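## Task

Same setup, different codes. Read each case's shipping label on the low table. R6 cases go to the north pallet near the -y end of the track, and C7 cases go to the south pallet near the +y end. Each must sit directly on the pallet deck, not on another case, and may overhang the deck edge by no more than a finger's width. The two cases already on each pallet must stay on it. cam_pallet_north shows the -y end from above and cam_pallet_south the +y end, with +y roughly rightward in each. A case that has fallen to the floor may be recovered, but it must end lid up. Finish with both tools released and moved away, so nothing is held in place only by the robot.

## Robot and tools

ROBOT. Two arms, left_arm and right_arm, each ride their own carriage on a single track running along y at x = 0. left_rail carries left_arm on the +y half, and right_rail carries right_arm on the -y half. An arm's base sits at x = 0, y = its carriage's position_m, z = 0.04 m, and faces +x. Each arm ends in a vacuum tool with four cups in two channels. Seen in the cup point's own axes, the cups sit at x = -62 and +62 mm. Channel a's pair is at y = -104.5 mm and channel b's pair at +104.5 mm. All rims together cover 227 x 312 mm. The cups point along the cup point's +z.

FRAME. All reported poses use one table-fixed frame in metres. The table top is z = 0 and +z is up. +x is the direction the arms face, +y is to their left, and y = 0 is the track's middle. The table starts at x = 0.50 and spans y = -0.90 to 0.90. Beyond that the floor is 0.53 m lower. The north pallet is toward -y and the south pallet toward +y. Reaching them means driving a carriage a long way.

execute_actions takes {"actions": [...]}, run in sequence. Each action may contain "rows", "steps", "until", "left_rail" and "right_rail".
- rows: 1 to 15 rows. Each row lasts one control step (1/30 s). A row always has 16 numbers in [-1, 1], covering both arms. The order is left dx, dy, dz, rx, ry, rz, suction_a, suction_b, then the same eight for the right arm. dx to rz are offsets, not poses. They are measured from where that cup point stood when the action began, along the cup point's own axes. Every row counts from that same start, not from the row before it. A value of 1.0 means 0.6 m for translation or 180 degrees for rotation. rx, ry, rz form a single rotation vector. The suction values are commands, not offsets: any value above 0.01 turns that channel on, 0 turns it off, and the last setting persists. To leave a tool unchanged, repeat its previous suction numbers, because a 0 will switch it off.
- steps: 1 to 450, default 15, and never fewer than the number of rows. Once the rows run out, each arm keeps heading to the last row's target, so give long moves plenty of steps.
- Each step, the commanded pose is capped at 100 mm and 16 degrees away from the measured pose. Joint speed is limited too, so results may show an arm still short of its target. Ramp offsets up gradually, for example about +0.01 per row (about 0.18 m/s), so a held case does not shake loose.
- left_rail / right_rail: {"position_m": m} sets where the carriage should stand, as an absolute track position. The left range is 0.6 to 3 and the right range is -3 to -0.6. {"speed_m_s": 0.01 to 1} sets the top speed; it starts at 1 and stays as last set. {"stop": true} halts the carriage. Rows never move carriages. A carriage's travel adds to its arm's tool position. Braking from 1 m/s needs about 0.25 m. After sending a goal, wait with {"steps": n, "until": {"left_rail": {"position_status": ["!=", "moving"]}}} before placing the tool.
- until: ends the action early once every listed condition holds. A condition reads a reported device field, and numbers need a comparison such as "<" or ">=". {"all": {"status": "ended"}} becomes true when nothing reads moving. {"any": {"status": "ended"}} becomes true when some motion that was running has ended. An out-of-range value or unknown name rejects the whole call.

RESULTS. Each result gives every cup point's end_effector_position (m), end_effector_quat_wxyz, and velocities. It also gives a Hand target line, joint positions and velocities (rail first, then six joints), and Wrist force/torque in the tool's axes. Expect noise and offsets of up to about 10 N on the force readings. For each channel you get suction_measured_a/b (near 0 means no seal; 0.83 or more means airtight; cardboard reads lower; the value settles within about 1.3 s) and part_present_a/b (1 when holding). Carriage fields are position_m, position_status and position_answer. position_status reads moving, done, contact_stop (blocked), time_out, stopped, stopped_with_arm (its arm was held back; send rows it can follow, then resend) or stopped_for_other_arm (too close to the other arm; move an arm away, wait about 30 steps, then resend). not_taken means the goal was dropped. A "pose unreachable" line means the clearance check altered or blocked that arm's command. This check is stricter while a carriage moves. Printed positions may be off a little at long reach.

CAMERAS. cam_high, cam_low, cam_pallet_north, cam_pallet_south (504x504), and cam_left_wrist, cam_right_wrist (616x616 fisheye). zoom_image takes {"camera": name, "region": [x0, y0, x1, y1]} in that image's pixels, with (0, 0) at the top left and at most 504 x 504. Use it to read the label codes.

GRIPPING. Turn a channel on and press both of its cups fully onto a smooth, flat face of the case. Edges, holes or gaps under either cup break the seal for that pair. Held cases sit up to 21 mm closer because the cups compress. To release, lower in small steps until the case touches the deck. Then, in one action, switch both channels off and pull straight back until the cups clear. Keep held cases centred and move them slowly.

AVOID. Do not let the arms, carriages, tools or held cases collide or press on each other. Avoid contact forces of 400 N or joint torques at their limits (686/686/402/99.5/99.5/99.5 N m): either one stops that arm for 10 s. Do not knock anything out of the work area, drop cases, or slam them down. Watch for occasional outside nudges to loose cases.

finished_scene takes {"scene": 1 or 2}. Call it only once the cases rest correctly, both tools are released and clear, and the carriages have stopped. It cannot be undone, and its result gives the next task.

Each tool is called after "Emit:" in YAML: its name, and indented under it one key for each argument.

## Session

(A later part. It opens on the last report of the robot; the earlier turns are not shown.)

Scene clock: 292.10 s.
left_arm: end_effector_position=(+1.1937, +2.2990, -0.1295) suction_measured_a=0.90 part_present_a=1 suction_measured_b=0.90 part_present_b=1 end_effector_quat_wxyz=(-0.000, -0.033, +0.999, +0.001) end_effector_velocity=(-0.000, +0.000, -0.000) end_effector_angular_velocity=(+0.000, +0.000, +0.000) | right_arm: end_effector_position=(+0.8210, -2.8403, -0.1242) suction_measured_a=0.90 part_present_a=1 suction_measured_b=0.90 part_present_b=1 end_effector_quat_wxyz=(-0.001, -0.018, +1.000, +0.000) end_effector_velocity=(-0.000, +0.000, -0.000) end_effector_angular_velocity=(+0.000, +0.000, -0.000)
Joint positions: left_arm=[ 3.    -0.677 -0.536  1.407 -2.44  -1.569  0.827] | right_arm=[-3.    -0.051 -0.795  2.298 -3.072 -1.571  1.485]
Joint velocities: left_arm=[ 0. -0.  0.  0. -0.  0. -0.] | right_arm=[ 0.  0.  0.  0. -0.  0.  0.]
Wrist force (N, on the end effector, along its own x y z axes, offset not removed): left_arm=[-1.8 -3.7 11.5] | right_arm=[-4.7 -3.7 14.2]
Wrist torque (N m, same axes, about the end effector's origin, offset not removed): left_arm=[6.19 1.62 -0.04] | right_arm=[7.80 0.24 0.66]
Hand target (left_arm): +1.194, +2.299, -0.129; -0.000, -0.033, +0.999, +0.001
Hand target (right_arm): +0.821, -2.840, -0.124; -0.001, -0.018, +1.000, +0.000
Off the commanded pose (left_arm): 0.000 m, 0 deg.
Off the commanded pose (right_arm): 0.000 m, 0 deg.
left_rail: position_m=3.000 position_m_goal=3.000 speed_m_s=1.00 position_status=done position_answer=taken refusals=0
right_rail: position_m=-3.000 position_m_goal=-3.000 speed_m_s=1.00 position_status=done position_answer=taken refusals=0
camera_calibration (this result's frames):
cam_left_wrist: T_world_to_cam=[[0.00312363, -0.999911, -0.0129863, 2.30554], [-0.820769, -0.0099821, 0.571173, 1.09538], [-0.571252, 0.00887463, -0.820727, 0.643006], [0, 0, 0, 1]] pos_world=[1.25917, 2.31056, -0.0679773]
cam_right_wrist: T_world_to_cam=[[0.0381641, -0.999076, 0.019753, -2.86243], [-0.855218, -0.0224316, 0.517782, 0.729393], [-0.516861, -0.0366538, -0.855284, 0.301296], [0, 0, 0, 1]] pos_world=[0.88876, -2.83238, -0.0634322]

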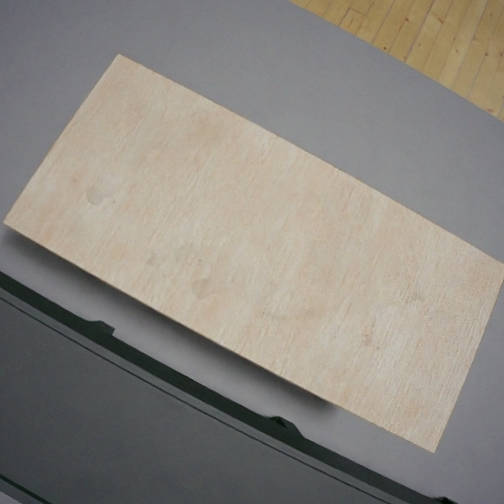

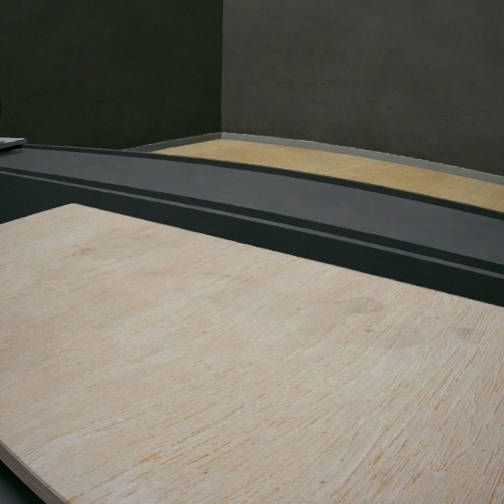

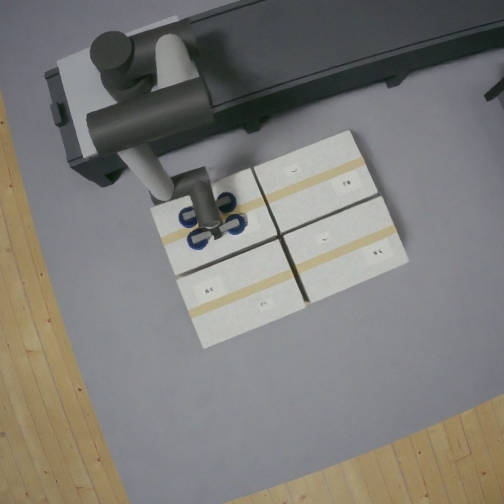

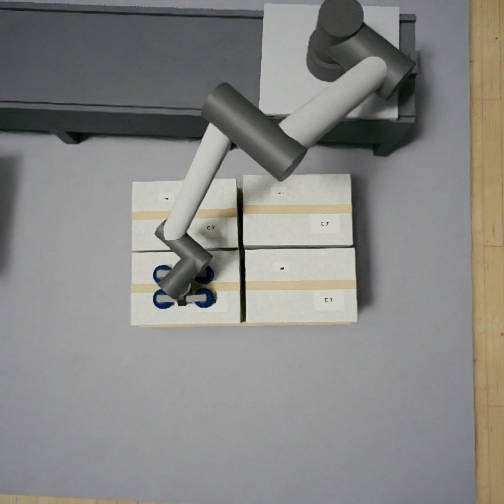

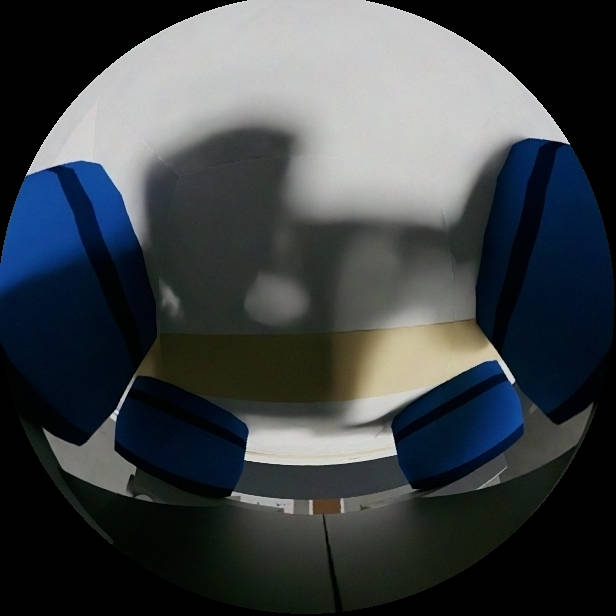

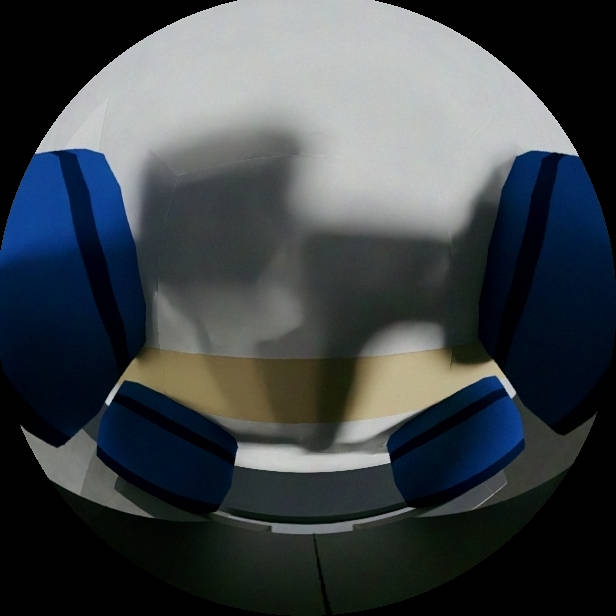

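Emit:
execute_actions:
  actions:
    - {"rows":[[0,0,0.005,0,0,0,1,1,0,0,0.0033,0,0,0,1,1]],"steps":2}

Scene clock: 293.77 s.
left_arm: end_effector_position=(+1.1937, +2.2990, -0.1301) suction_measured_a=0.90 part_present_a=1 suction_measured_b=0.90 part_present_b=1 end_effector_quat_wxyz=(-0.000, -0.033, +0.999, +0.001) end_effector_velocity=(+0.002, -0.002, -0.017) end_effector_angular_velocity=(-0.003, -0.004, -0.000) | right_arm: end_effector_position=(+0.8210, -2.8403, -0.1246) suction_measured_a=0.90 part_present_a=1 suction_measured_b=0.90 part_present_b=1 end_effector_quat_wxyz=(-0.001, -0.018, +1.000, +0.000) end_effector_velocity=(+0.001, -0.000, -0.013) end_effector_angular_velocity=(-0.000, -0.002, -0.000)
Joint positions: left_arm=[ 3.    -0.677 -0.535  1.406 -2.441 -1.569  0.827] | right_arm=[-3.    -0.051 -0.794  2.298 -3.073 -1.571  1.485]
Joint velocities: left_arm=[ 0.     0.     0.017 -0.005 -0.017 -0.     0.   ] | right_arm=[ 0.    -0.     0.02  -0.004 -0.018 -0.     0.   ]
Wrist force (N, on the end effector, along its own x y z axes, offset not removed): left_arm=[-3.0 -3.9 -1.2] | right_arm=[-0.6 -7.6 9.3]
Wrist torque (N m, same axes, about the end effector's origin, offset not removed): left_arm=[5.50 2.04 -0.03] | right_arm=[6.81 -0.53 0.51]
Hand target (left_arm): +1.194, +2.299, -0.132; -0.000, -0.033, +0.999, +0.001
Hand target (right_arm): +0.821, -2.840, -0.126; -0.001, -0.018, +1.000, +0.000
Off the commanded pose (left_arm): 0.002 m, 0 deg.
Off the commanded pose (right_arm): 0.002 m, 0 deg.
left_rail: position_m=3.000 position_m_goal=3.000 speed_m_s=1.00 position_status=done position_answer=taken refusals=0
right_rail: position_m=-3.000 position_m_goal=-3.000 speed_m_s=1.00 position_status=done position_answer=taken refusals=0
camera_calibration (this result's frames):
cam_left_wrist: T_world_to_cam=[[0.00312457, -0.999912, -0.0129223, 2.30551], [-0.820814, -0.00994563, 0.571109, 1.0957], [-0.571187, 0.00882238, -0.820773, 0.642591], [0, 0, 0, 1]] pos_world=[1.2592, 2.31053, -0.068549]
cam_right_wrist: T_world_to_cam=[[0.038163, -0.999076, 0.0197583, -2.86242], [-0.855251, -0.0224302, 0.517728, 0.729649], [-0.516807, -0.0366564, -0.855317, 0.300903], [0, 0, 0, 1]] pos_world=[0.88878, -2.83238, -0.063836]

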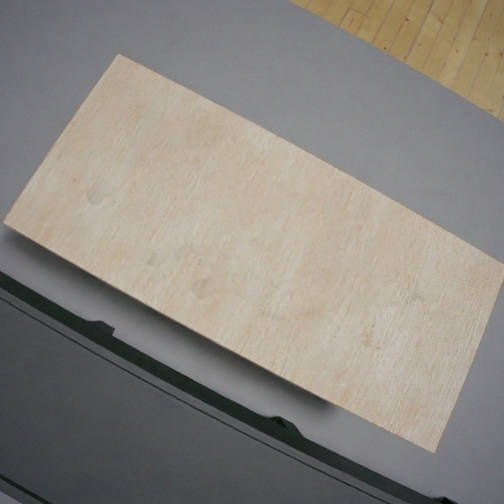

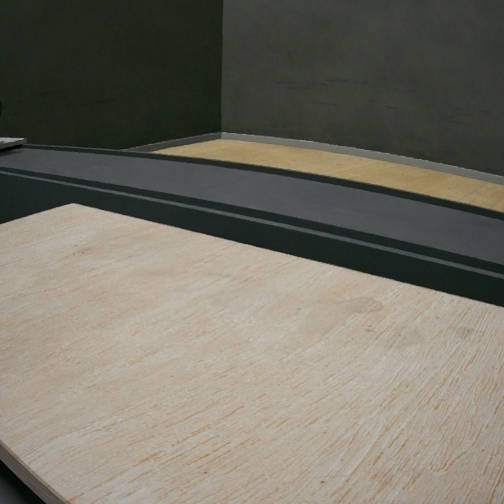

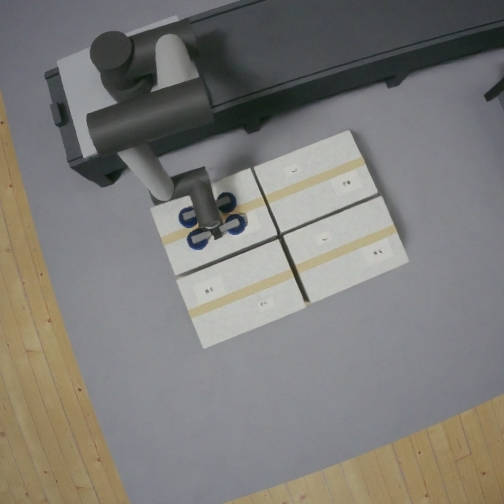

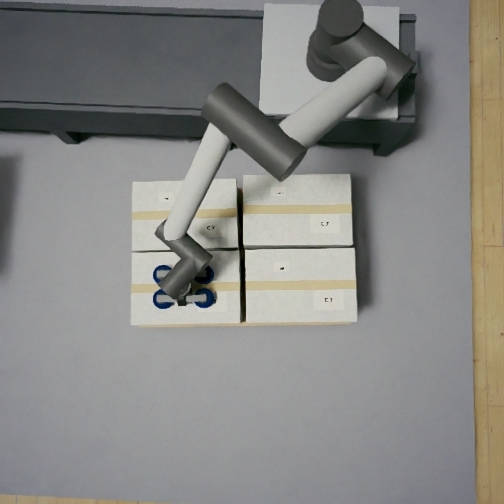

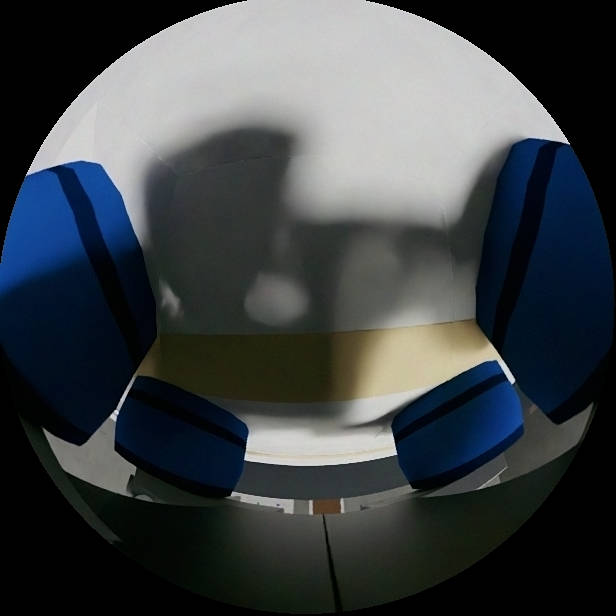

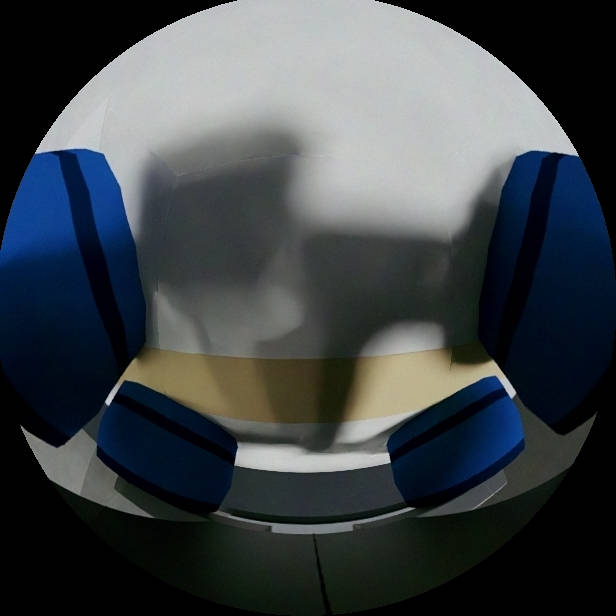

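Emit:
execute_actions:
  actions: []

Scene clock: 298.77 s.
left_arm: end_effector_position=(+1.1937, +2.2990, -0.1325) suction_measured_a=0.90 part_present_a=1 suction_measured_b=0.90 part_present_b=1 end_effector_quat_wxyz=(-0.000, -0.033, +0.999, +0.001) end_effector_velocity=(-0.000, -0.000, +0.000) end_effector_angular_velocity=(-0.000, +0.000, -0.000) | right_arm: end_effector_position=(+0.8210, -2.8403, -0.1261) suction_measured_a=0.90 part_present_a=1 suction_measured_b=0.90 part_present_b=1 end_effector_quat_wxyz=(-0.001, -0.018, +1.000, +0.000) end_effector_velocity=(+0.000, -0.000, -0.000) end_effector_angular_velocity=(-0.000, -0.000, +0.000)
Joint positions: left_arm=[ 3.    -0.677 -0.533  1.406 -2.442 -1.569  0.827] | right_arm=[-3.    -0.051 -0.792  2.297 -3.075 -1.571  1.485]
Joint velocities: left_arm=[ 0. -0. -0. -0.  0. -0.  0.] | right_arm=[ 0. -0.  0. -0. -0. -0. -0.]
Wrist force (N, on the end effector, along its own x y z axes, offset not removed): left_arm=[-0.2 -8.0 9.2] | right_arm=[-0.3 -4.6 16.4]
Wrist torque (N m, same axes, about the end effector's origin, offset not removed): left_arm=[5.69 1.65 -0.04] | right_arm=[7.56 -0.42 0.62]
Hand target (left_arm): +1.194, +2.299, -0.132; -0.000, -0.033, +0.999, +0.001
Hand target (right_arm): +0.821, -2.840, -0.126; -0.001, -0.018, +1.000, +0.000
Off the commanded pose (left_arm): 0.000 m, 0 deg.
Off the commanded pose (right_arm): 0.000 m, 0 deg.
left_rail: position_m=3.000 position_m_goal=3.000 speed_m_s=1.00 position_status=done position_answer=taken refusals=0
right_rail: position_m=-3.000 position_m_goal=-3.000 speed_m_s=1.00 position_status=done position_answer=taken refusals=0
camera_calibration (this result's frames):
cam_left_wrist: T_world_to_cam=[[0.00312336, -0.999911, -0.0129906, 2.30551], [-0.820766, -0.00998436, 0.571177, 1.09708], [-0.571256, 0.00887823, -0.820724, 0.640538], [0, 0, 0, 1]] pos_world=[1.25916, 2.31057, -0.070973]
cam_right_wrist: T_world_to_cam=[[0.0381642, -0.999076, 0.0197516, -2.86239], [-0.855212, -0.0224319, 0.517793, 0.730401], [-0.516872, -0.036653, -0.855278, 0.299613], [0, 0, 0, 1]] pos_world=[0.888749, -2.83238, -0.0654078]

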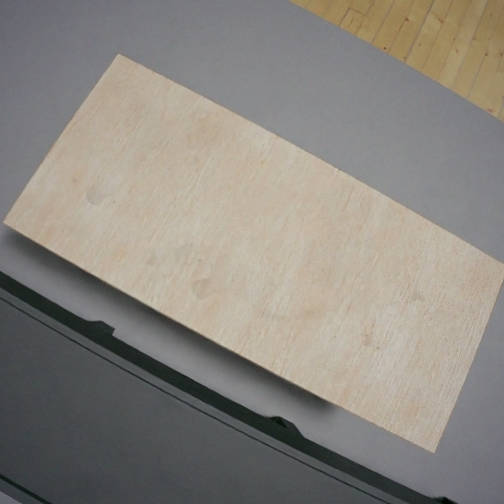

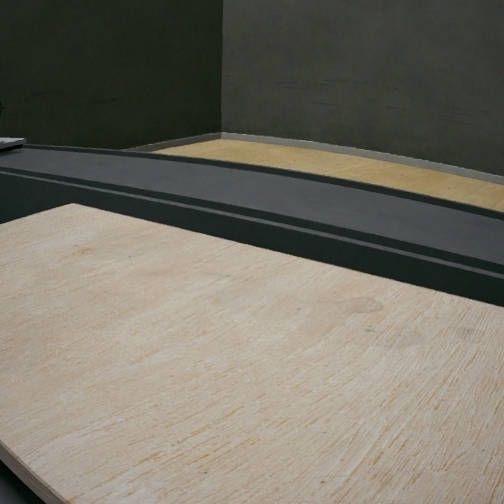

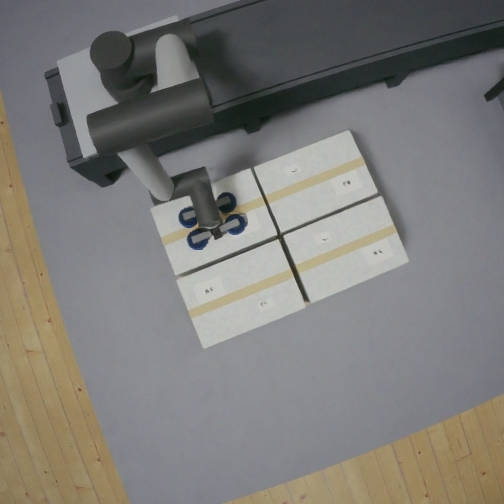

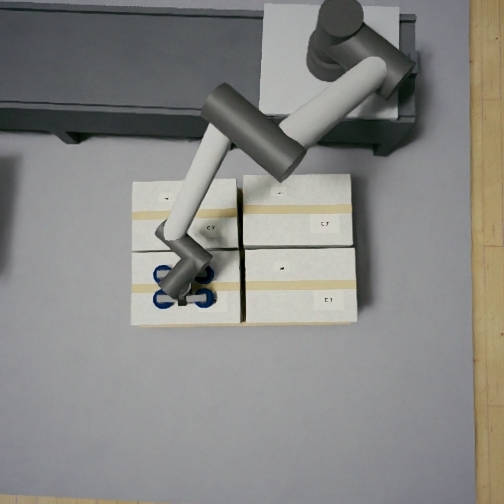

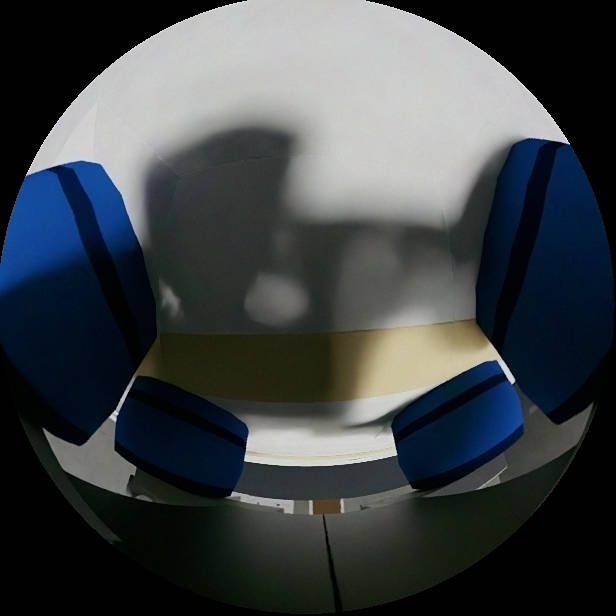

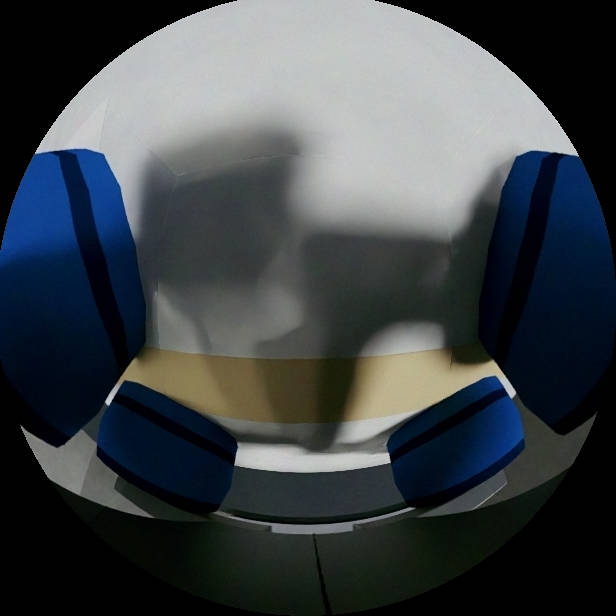

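Emit:
execute_actions:
  actions:
    - {"rows":[[0,0,0.0045,0,0,0,1,1,0,0,0.003,0,0,0,1,1]],"steps":2}

Scene clock: 300.13 s.
left_arm: end_effector_position=(+1.1937, +2.2990, -0.1330) suction_measured_a=0.90 part_present_a=1 suction_measured_b=0.90 part_present_b=1 end_effector_quat_wxyz=(-0.000, -0.033, +0.999, +0.001) end_effector_velocity=(+0.002, -0.001, -0.015) end_effector_angular_velocity=(-0.003, -0.004, +0.000) | right_arm: end_effector_position=(+0.8210, -2.8403, -0.1265) suction_measured_a=0.90 part_present_a=1 suction_measured_b=0.90 part_present_b=1 end_effector_quat_wxyz=(-0.001, -0.018, +1.000, +0.000) end_effector_velocity=(+0.001, -0.000, -0.012) end_effector_angular_velocity=(-0.000, -0.002, -0.000)
Joint positions: left_arm=[ 3.    -0.677 -0.533  1.406 -2.443 -1.569  0.827] | right_arm=[-3.    -0.051 -0.791  2.297 -3.075 -1.571  1.485]
Joint velocities: left_arm=[ 0.     0.     0.015 -0.005 -0.015  0.    -0.   ] | right_arm=[ 0.     0.     0.018 -0.004 -0.016 -0.     0.   ]
Wrist force (N, on the end effector, along its own x y z axes, offset not removed): left_arm=[0.0 -3.9 4.2] | right_arm=[-4.8 -5.3 8.9]
Wrist torque (N m, same axes, about the end effector's origin, offset not removed): left_arm=[5.61 1.72 -0.15] | right_arm=[6.97 0.15 0.60]
Hand target (left_arm): +1.194, +2.299, -0.135; -0.000, -0.033, +0.999, +0.001
Hand target (right_arm): +0.821, -2.840, -0.128; -0.001, -0.018, +1.000, +0.000
Off the commanded pose (left_arm): 0.002 m, 0 deg.
Off the commanded pose (right_arm): 0.001 m, 0 deg.
left_rail: position_m=3.000 position_m_goal=3.000 speed_m_s=1.00 position_status=done position_answer=taken refusals=0
right_rail: position_m=-3.000 position_m_goal=-3.000 speed_m_s=1.00 position_status=done position_answer=taken refusals=0
camera_calibration (this result's frames):
cam_left_wrist: T_world_to_cam=[[0.00312956, -0.999911, -0.0129332, 2.30548], [-0.820807, -0.00995604, 0.57112, 1.09738], [-0.571198, 0.00882829, -0.820765, 0.640174], [0, 0, 0, 1]] pos_world=[1.25919, 2.31055, -0.0714871]
cam_right_wrist: T_world_to_cam=[[0.0381631, -0.999076, 0.0197567, -2.86238], [-0.85524, -0.0224304, 0.517746, 0.730632], [-0.516825, -0.0366555, -0.855306, 0.299256], [0, 0, 0, 1]] pos_world=[0.888767, -2.83238, -0.0657753]

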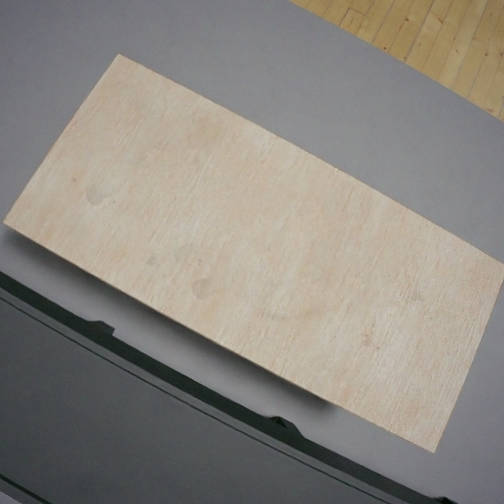

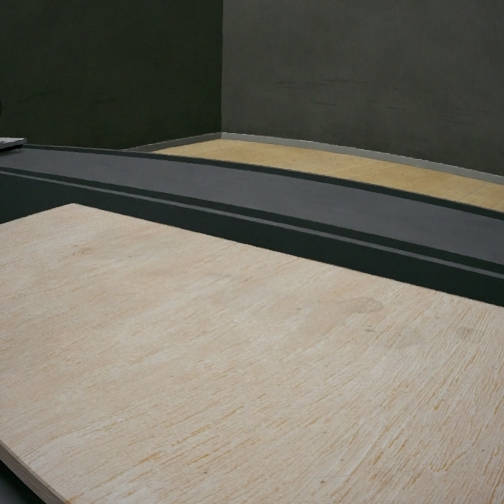

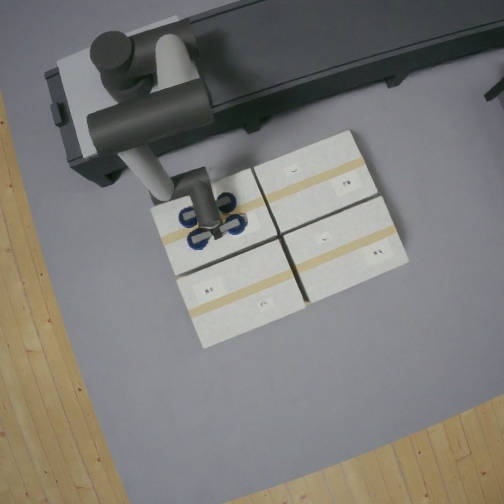

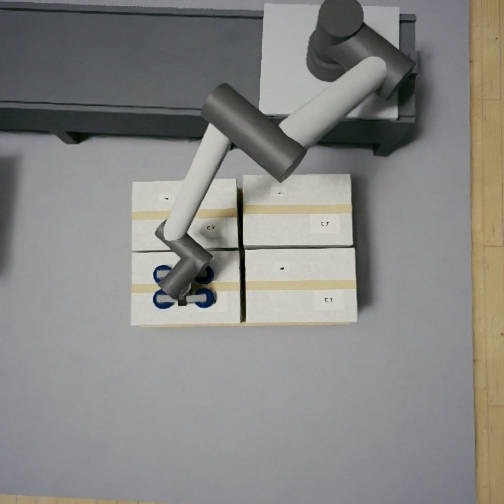

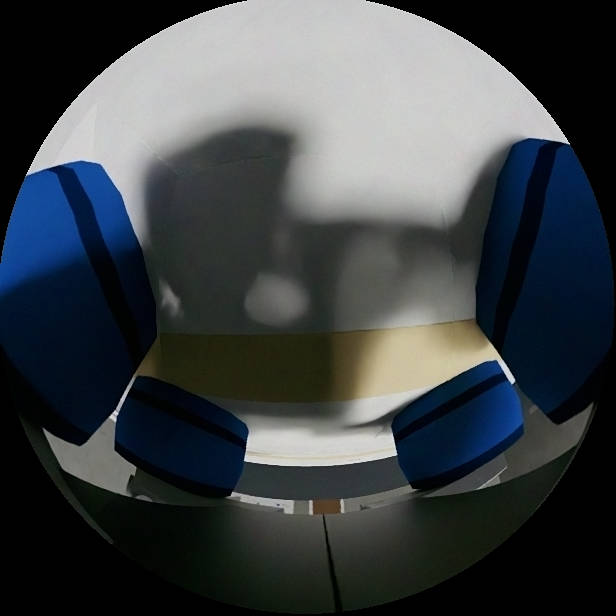

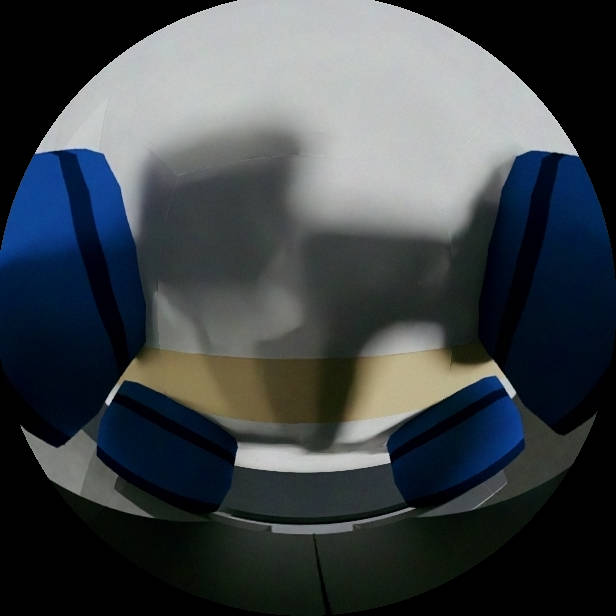

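Emit:
execute_actions:
  actions: []

Scene clock: 301.77 s.
left_arm: end_effector_position=(+1.1937, +2.2991, -0.1352) suction_measured_a=0.90 part_present_a=1 suction_measured_b=0.90 part_present_b=1 end_effector_quat_wxyz=(-0.000, -0.033, +0.999, +0.001) end_effector_velocity=(-0.000, -0.000, +0.000) end_effector_angular_velocity=(-0.000, +0.000, -0.000) | right_arm: end_effector_position=(+0.8210, -2.8403, -0.1279) suction_measured_a=0.90 part_present_a=1 suction_measured_b=0.90 part_present_b=1 end_effector_quat_wxyz=(-0.001, -0.018, +1.000, +0.000) end_effector_velocity=(+0.000, +0.000, -0.000) end_effector_angular_velocity=(+0.000, +0.000, -0.000)
Joint positions: left_arm=[ 3.    -0.677 -0.531  1.406 -2.444 -1.569  0.827] | right_arm=[-3.    -0.051 -0.789  2.297 -3.077 -1.571  1.485]
Joint velocities: left_arm=[ 0. -0. -0. -0. -0. -0.  0.] | right_arm=[ 0. -0.  0. -0.  0.  0.  0.]
Wrist force (N, on the end effector, along its own x y z axes, offset not removed): left_arm=[-2.1 -2.5 10.2] | right_arm=[-0.6 -1.5 12.1]
Wrist torque (N m, same axes, about the end effector's origin, offset not removed): left_arm=[6.48 1.81 -0.11] | right_arm=[7.98 -0.38 0.56]
Hand target (left_arm): +1.194, +2.299, -0.135; -0.000, -0.033, +0.999, +0.001
Hand target (right_arm): +0.821, -2.840, -0.128; -0.001, -0.018, +1.000, +0.000
Off the commanded pose (left_arm): 0.000 m, 0 deg.
Off the commanded pose (right_arm): 0.000 m, 0 deg.
left_rail: position_m=3.000 position_m_goal=3.000 speed_m_s=1.00 position_status=done position_answer=taken refusals=0
right_rail: position_m=-3.000 position_m_goal=-3.000 speed_m_s=1.00 position_status=done position_answer=taken refusals=0
camera_calibration (this result's frames):
cam_left_wrist: T_world_to_cam=[[0.00313194, -0.999911, -0.0129941, 2.30548], [-0.820763, -0.00999348, 0.571181, 1.09863], [-0.57126, 0.00887621, -0.820721, 0.638332], [0, 0, 0, 1]] pos_world=[1.25915, 2.31059, -0.0736695]
cam_right_wrist: T_world_to_cam=[[0.0381646, -0.999076, 0.0197507, -2.86235], [-0.855205, -0.0224323, 0.517803, 0.731317], [-0.516882, -0.0366526, -0.855272, 0.298081], [0, 0, 0, 1]] pos_world=[0.888739, -2.83238, -0.0672042]

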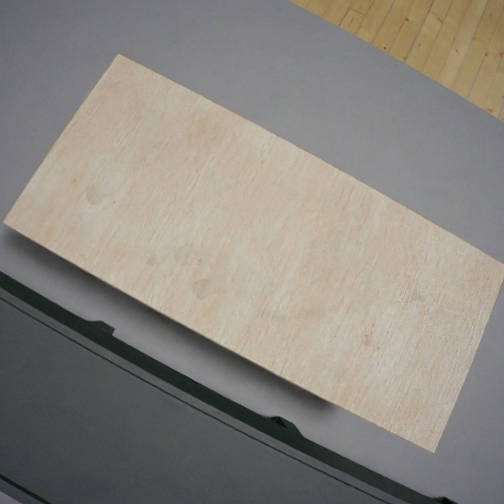

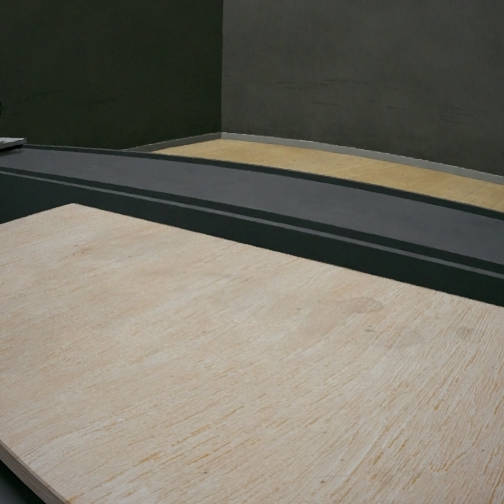

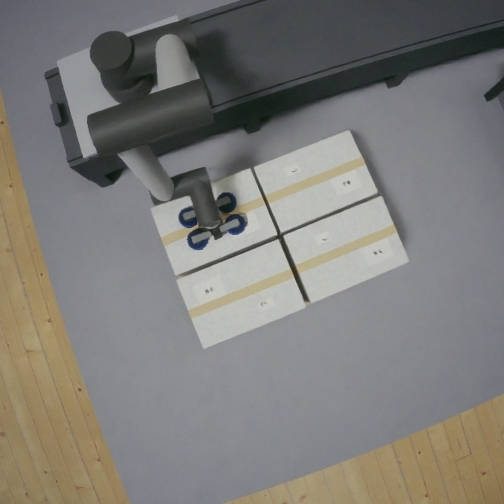

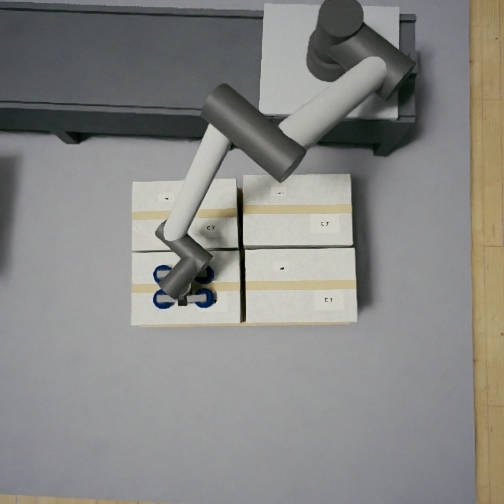

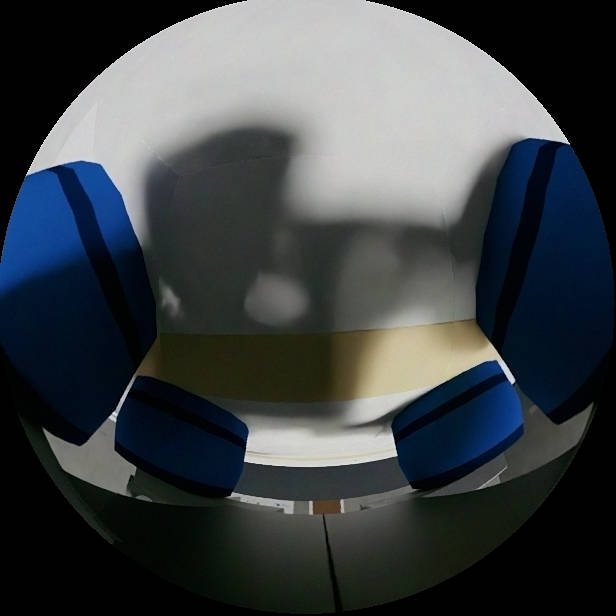

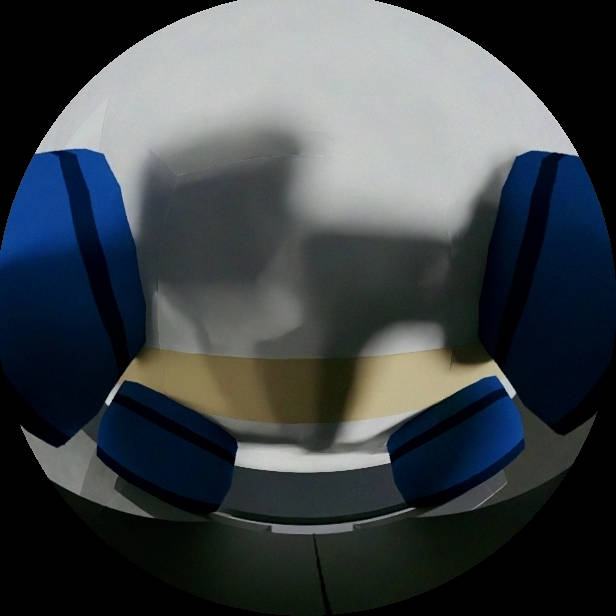

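Emit:
execute_actions:
  actions:
    - {"rows":[[0,0,0.004,0,0,0,1,1,0,0,0.003,0,0,0,1,1]],"steps":2}

Scene clock: 303.93 s.
left_arm: end_effector_position=(+1.1937, +2.2990, -0.1356) suction_measured_a=0.90 part_present_a=1 suction_measured_b=0.90 part_present_b=1 end_effector_quat_wxyz=(-0.000, -0.033, +0.999, +0.001) end_effector_velocity=(+0.002, -0.001, -0.014) end_effector_angular_velocity=(-0.003, -0.003, -0.000) | right_arm: end_effector_position=(+0.8210, -2.8403, -0.1283) suction_measured_a=0.90 part_present_a=1 suction_measured_b=0.90 part_present_b=1 end_effector_quat_wxyz=(-0.001, -0.018, +1.000, +0.000) end_effector_velocity=(+0.001, -0.000, -0.012) end_effector_angular_velocity=(-0.000, -0.002, -0.000)
Joint positions: left_arm=[ 3.    -0.677 -0.53   1.405 -2.445 -1.569  0.827] | right_arm=[-3.    -0.051 -0.788  2.297 -3.077 -1.571  1.485]
Joint velocities: left_arm=[ 0.     0.     0.014 -0.004 -0.014 -0.     0.   ] | right_arm=[ 0.     0.     0.018 -0.004 -0.016 -0.     0.   ]
Wrist force (N, on the end effector, along its own x y z axes, offset not removed): left_arm=[2.4 -4.9 5.3] | right_arm=[-3.5 -2.2 10.7]
Wrist torque (N m, same axes, about the end effector's origin, offset not removed): left_arm=[5.41 1.25 -0.10] | right_arm=[7.51 -0.05 0.59]
Hand target (left_arm): +1.194, +2.299, -0.138; -0.000, -0.033, +0.999, +0.001
Hand target (right_arm): +0.821, -2.840, -0.130; -0.001, -0.018, +1.000, +0.000
Off the commanded pose (left_arm): 0.002 m, 0 deg.
Off the commanded pose (right_arm): 0.001 m, 0 deg.
left_rail: position_m=3.000 position_m_goal=3.000 speed_m_s=1.00 position_status=done position_answer=taken refusals=0
right_rail: position_m=-3.000 position_m_goal=-3.000 speed_m_s=1.00 position_status=done position_answer=taken refusals=0
camera_calibration (this result's frames):
cam_left_wrist: T_world_to_cam=[[0.0031283, -0.999911, -0.0129437, 2.30546], [-0.820799, -0.00996112, 0.57113, 1.09888], [-0.571208, 0.0088375, -0.820757, 0.637994], [0, 0, 0, 1]] pos_world=[1.25918, 2.31057, -0.0741267]
cam_right_wrist: T_world_to_cam=[[0.0381632, -0.999076, 0.0197554, -2.86234], [-0.855234, -0.0224308, 0.517756, 0.731549], [-0.516834, -0.0366548, -0.8553, 0.297726], [0, 0, 0, 1]] pos_world=[0.888757, -2.83238, -0.0675719]

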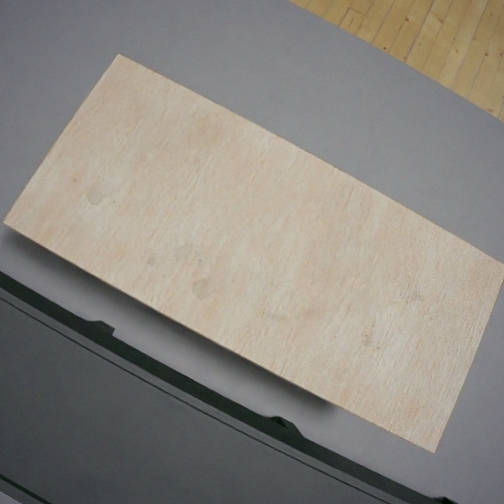

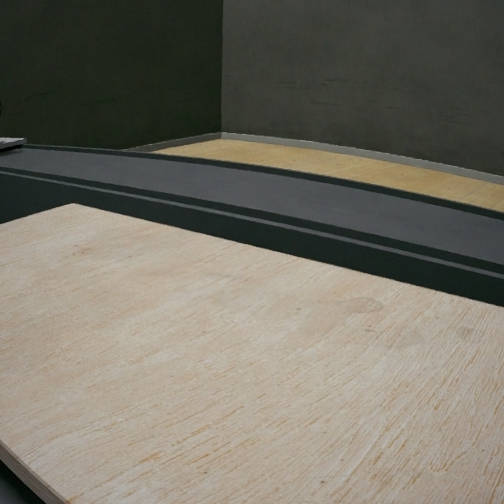

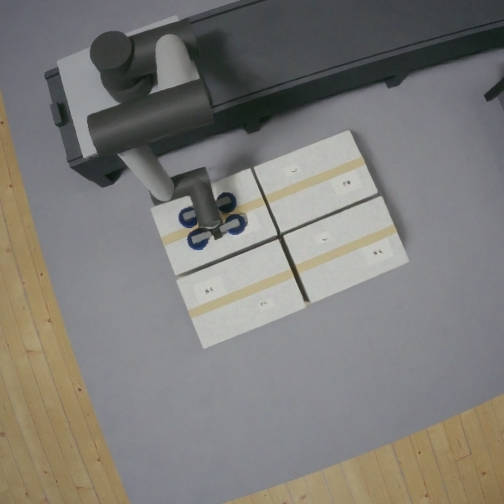

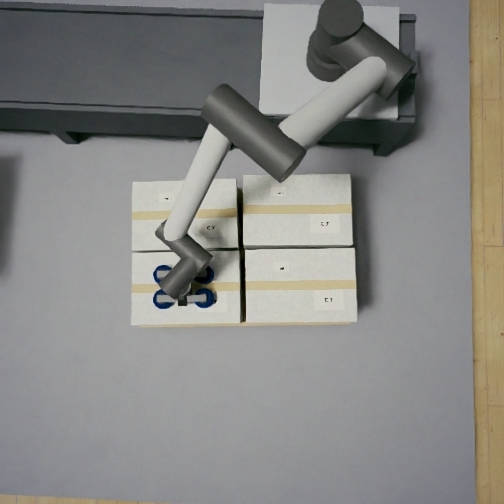

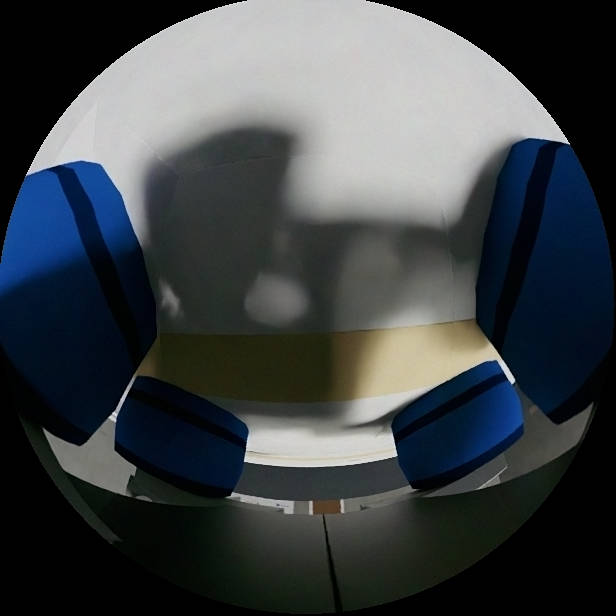

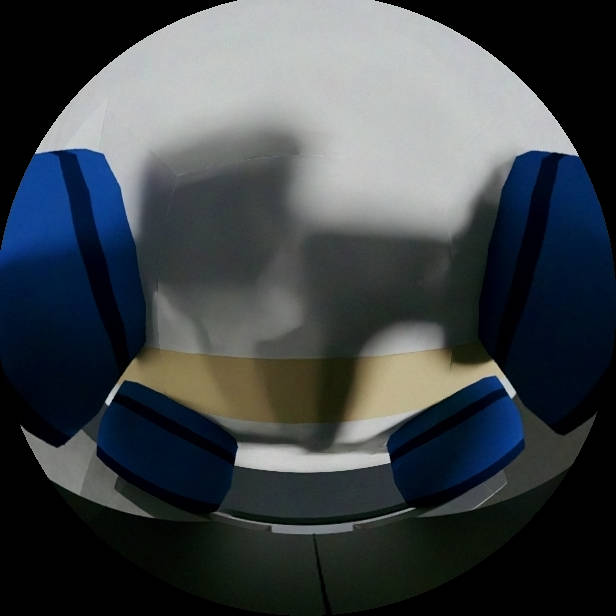

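Emit:
execute_actions:
  actions: []

Scene clock: 305.27 s.
left_arm: end_effector_position=(+1.1937, +2.2990, -0.1375) suction_measured_a=0.90 part_present_a=1 suction_measured_b=0.90 part_present_b=1 end_effector_quat_wxyz=(+0.000, -0.033, +0.999, +0.001) end_effector_velocity=(-0.000, +0.000, -0.000) end_effector_angular_velocity=(+0.000, +0.000, -0.000) | right_arm: end_effector_position=(+0.8210, -2.8403, -0.1297) suction_measured_a=0.90 part_present_a=1 suction_measured_b=0.90 part_present_b=1 end_effector_quat_wxyz=(-0.001, -0.018, +1.000, +0.000) end_effector_velocity=(+0.000, -0.000, +0.000) end_effector_angular_velocity=(-0.000, -0.000, -0.000)
Joint positions: left_arm=[ 3.    -0.677 -0.529  1.405 -2.446 -1.569  0.828] | right_arm=[-3.    -0.051 -0.786  2.296 -3.079 -1.571  1.485]
Joint velocities: left_arm=[ 0. -0.  0.  0.  0.  0.  0.] | right_arm=[ 0. -0.  0. -0.  0. -0.  0.]
Wrist force (N, on the end effector, along its own x y z axes, offset not removed): left_arm=[11.0 8.0 -46.1] | right_arm=[-0.4 -6.3 13.8]
Wrist torque (N m, same axes, about the end effector's origin, offset not removed): left_arm=[16.62 -4.34 0.80] | right_arm=[7.26 -0.45 0.66]
Hand target (left_arm): +1.194, +2.299, -0.138; -0.000, -0.033, +0.999, +0.001
Hand target (right_arm): +0.821, -2.840, -0.130; -0.001, -0.018, +1.000, +0.000
Off the commanded pose (left_arm): 0.000 m, 0 deg.
Off the commanded pose (right_arm): 0.000 m, 0 deg.
left_rail: position_m=3.000 position_m_goal=3.000 speed_m_s=1.00 position_status=done position_answer=taken refusals=0
right_rail: position_m=-3.000 position_m_goal=-3.000 speed_m_s=1.00 position_status=done position_answer=taken refusals=0
camera_calibration (this result's frames):
cam_left_wrist: T_world_to_cam=[[0.00310406, -0.999912, -0.0129001, 2.30546], [-0.82083, -0.00991589, 0.571087, 1.09988], [-0.571165, 0.00881613, -0.820788, 0.63648], [0, 0, 0, 1]] pos_world=[1.2592, 2.31055, -0.0759734]
cam_right_wrist: T_world_to_cam=[[0.0381646, -0.999076, 0.0197495, -2.86231], [-0.8552, -0.0224325, 0.517813, 0.732233], [-0.516892, -0.0366519, -0.855266, 0.296551], [0, 0, 0, 1]] pos_world=[0.88873, -2.83237, -0.0690006]

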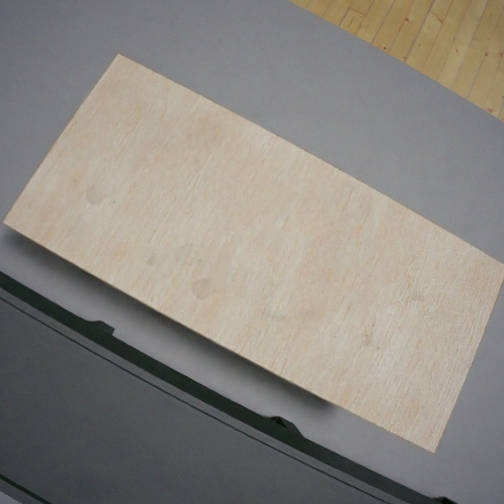

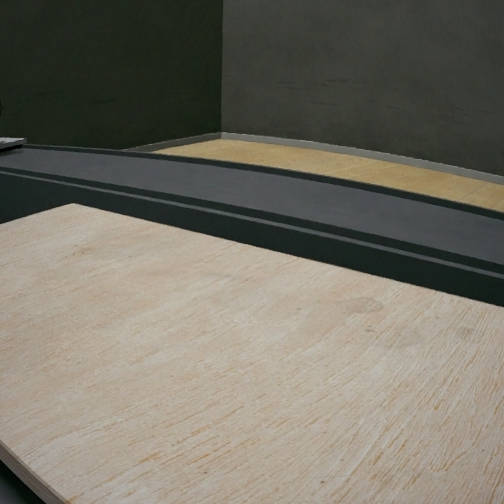

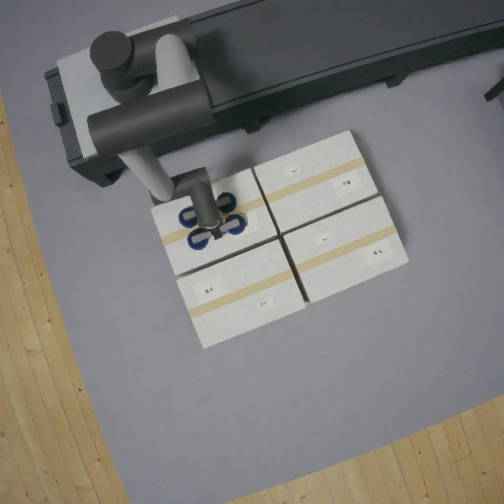

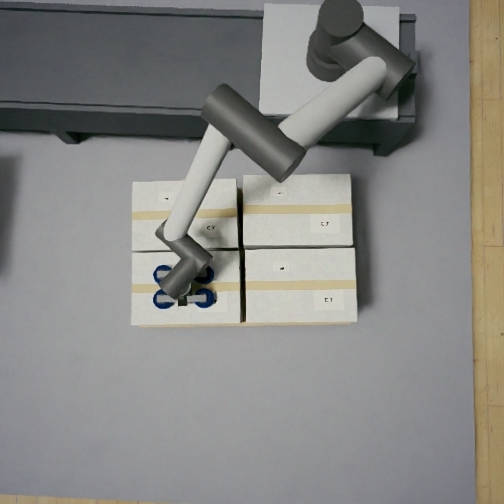

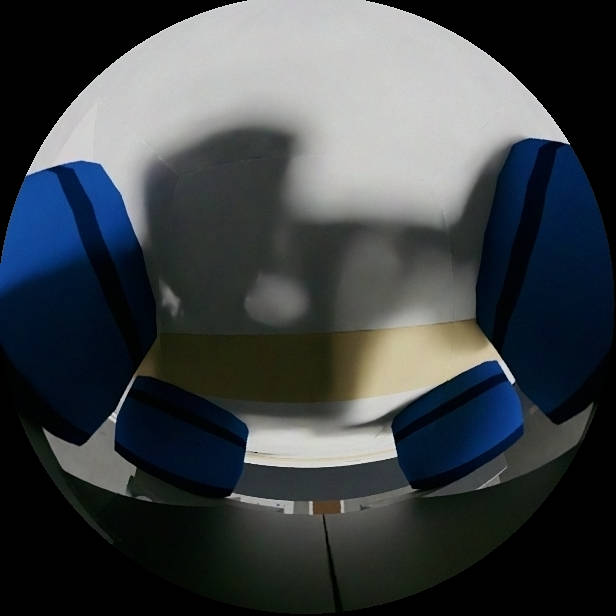

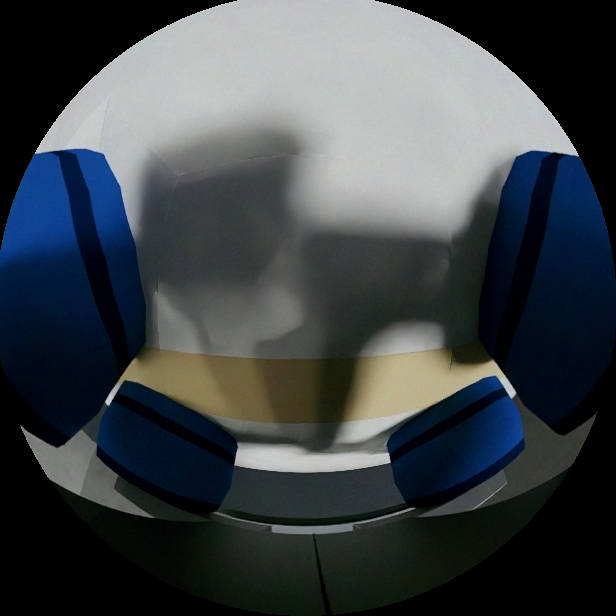

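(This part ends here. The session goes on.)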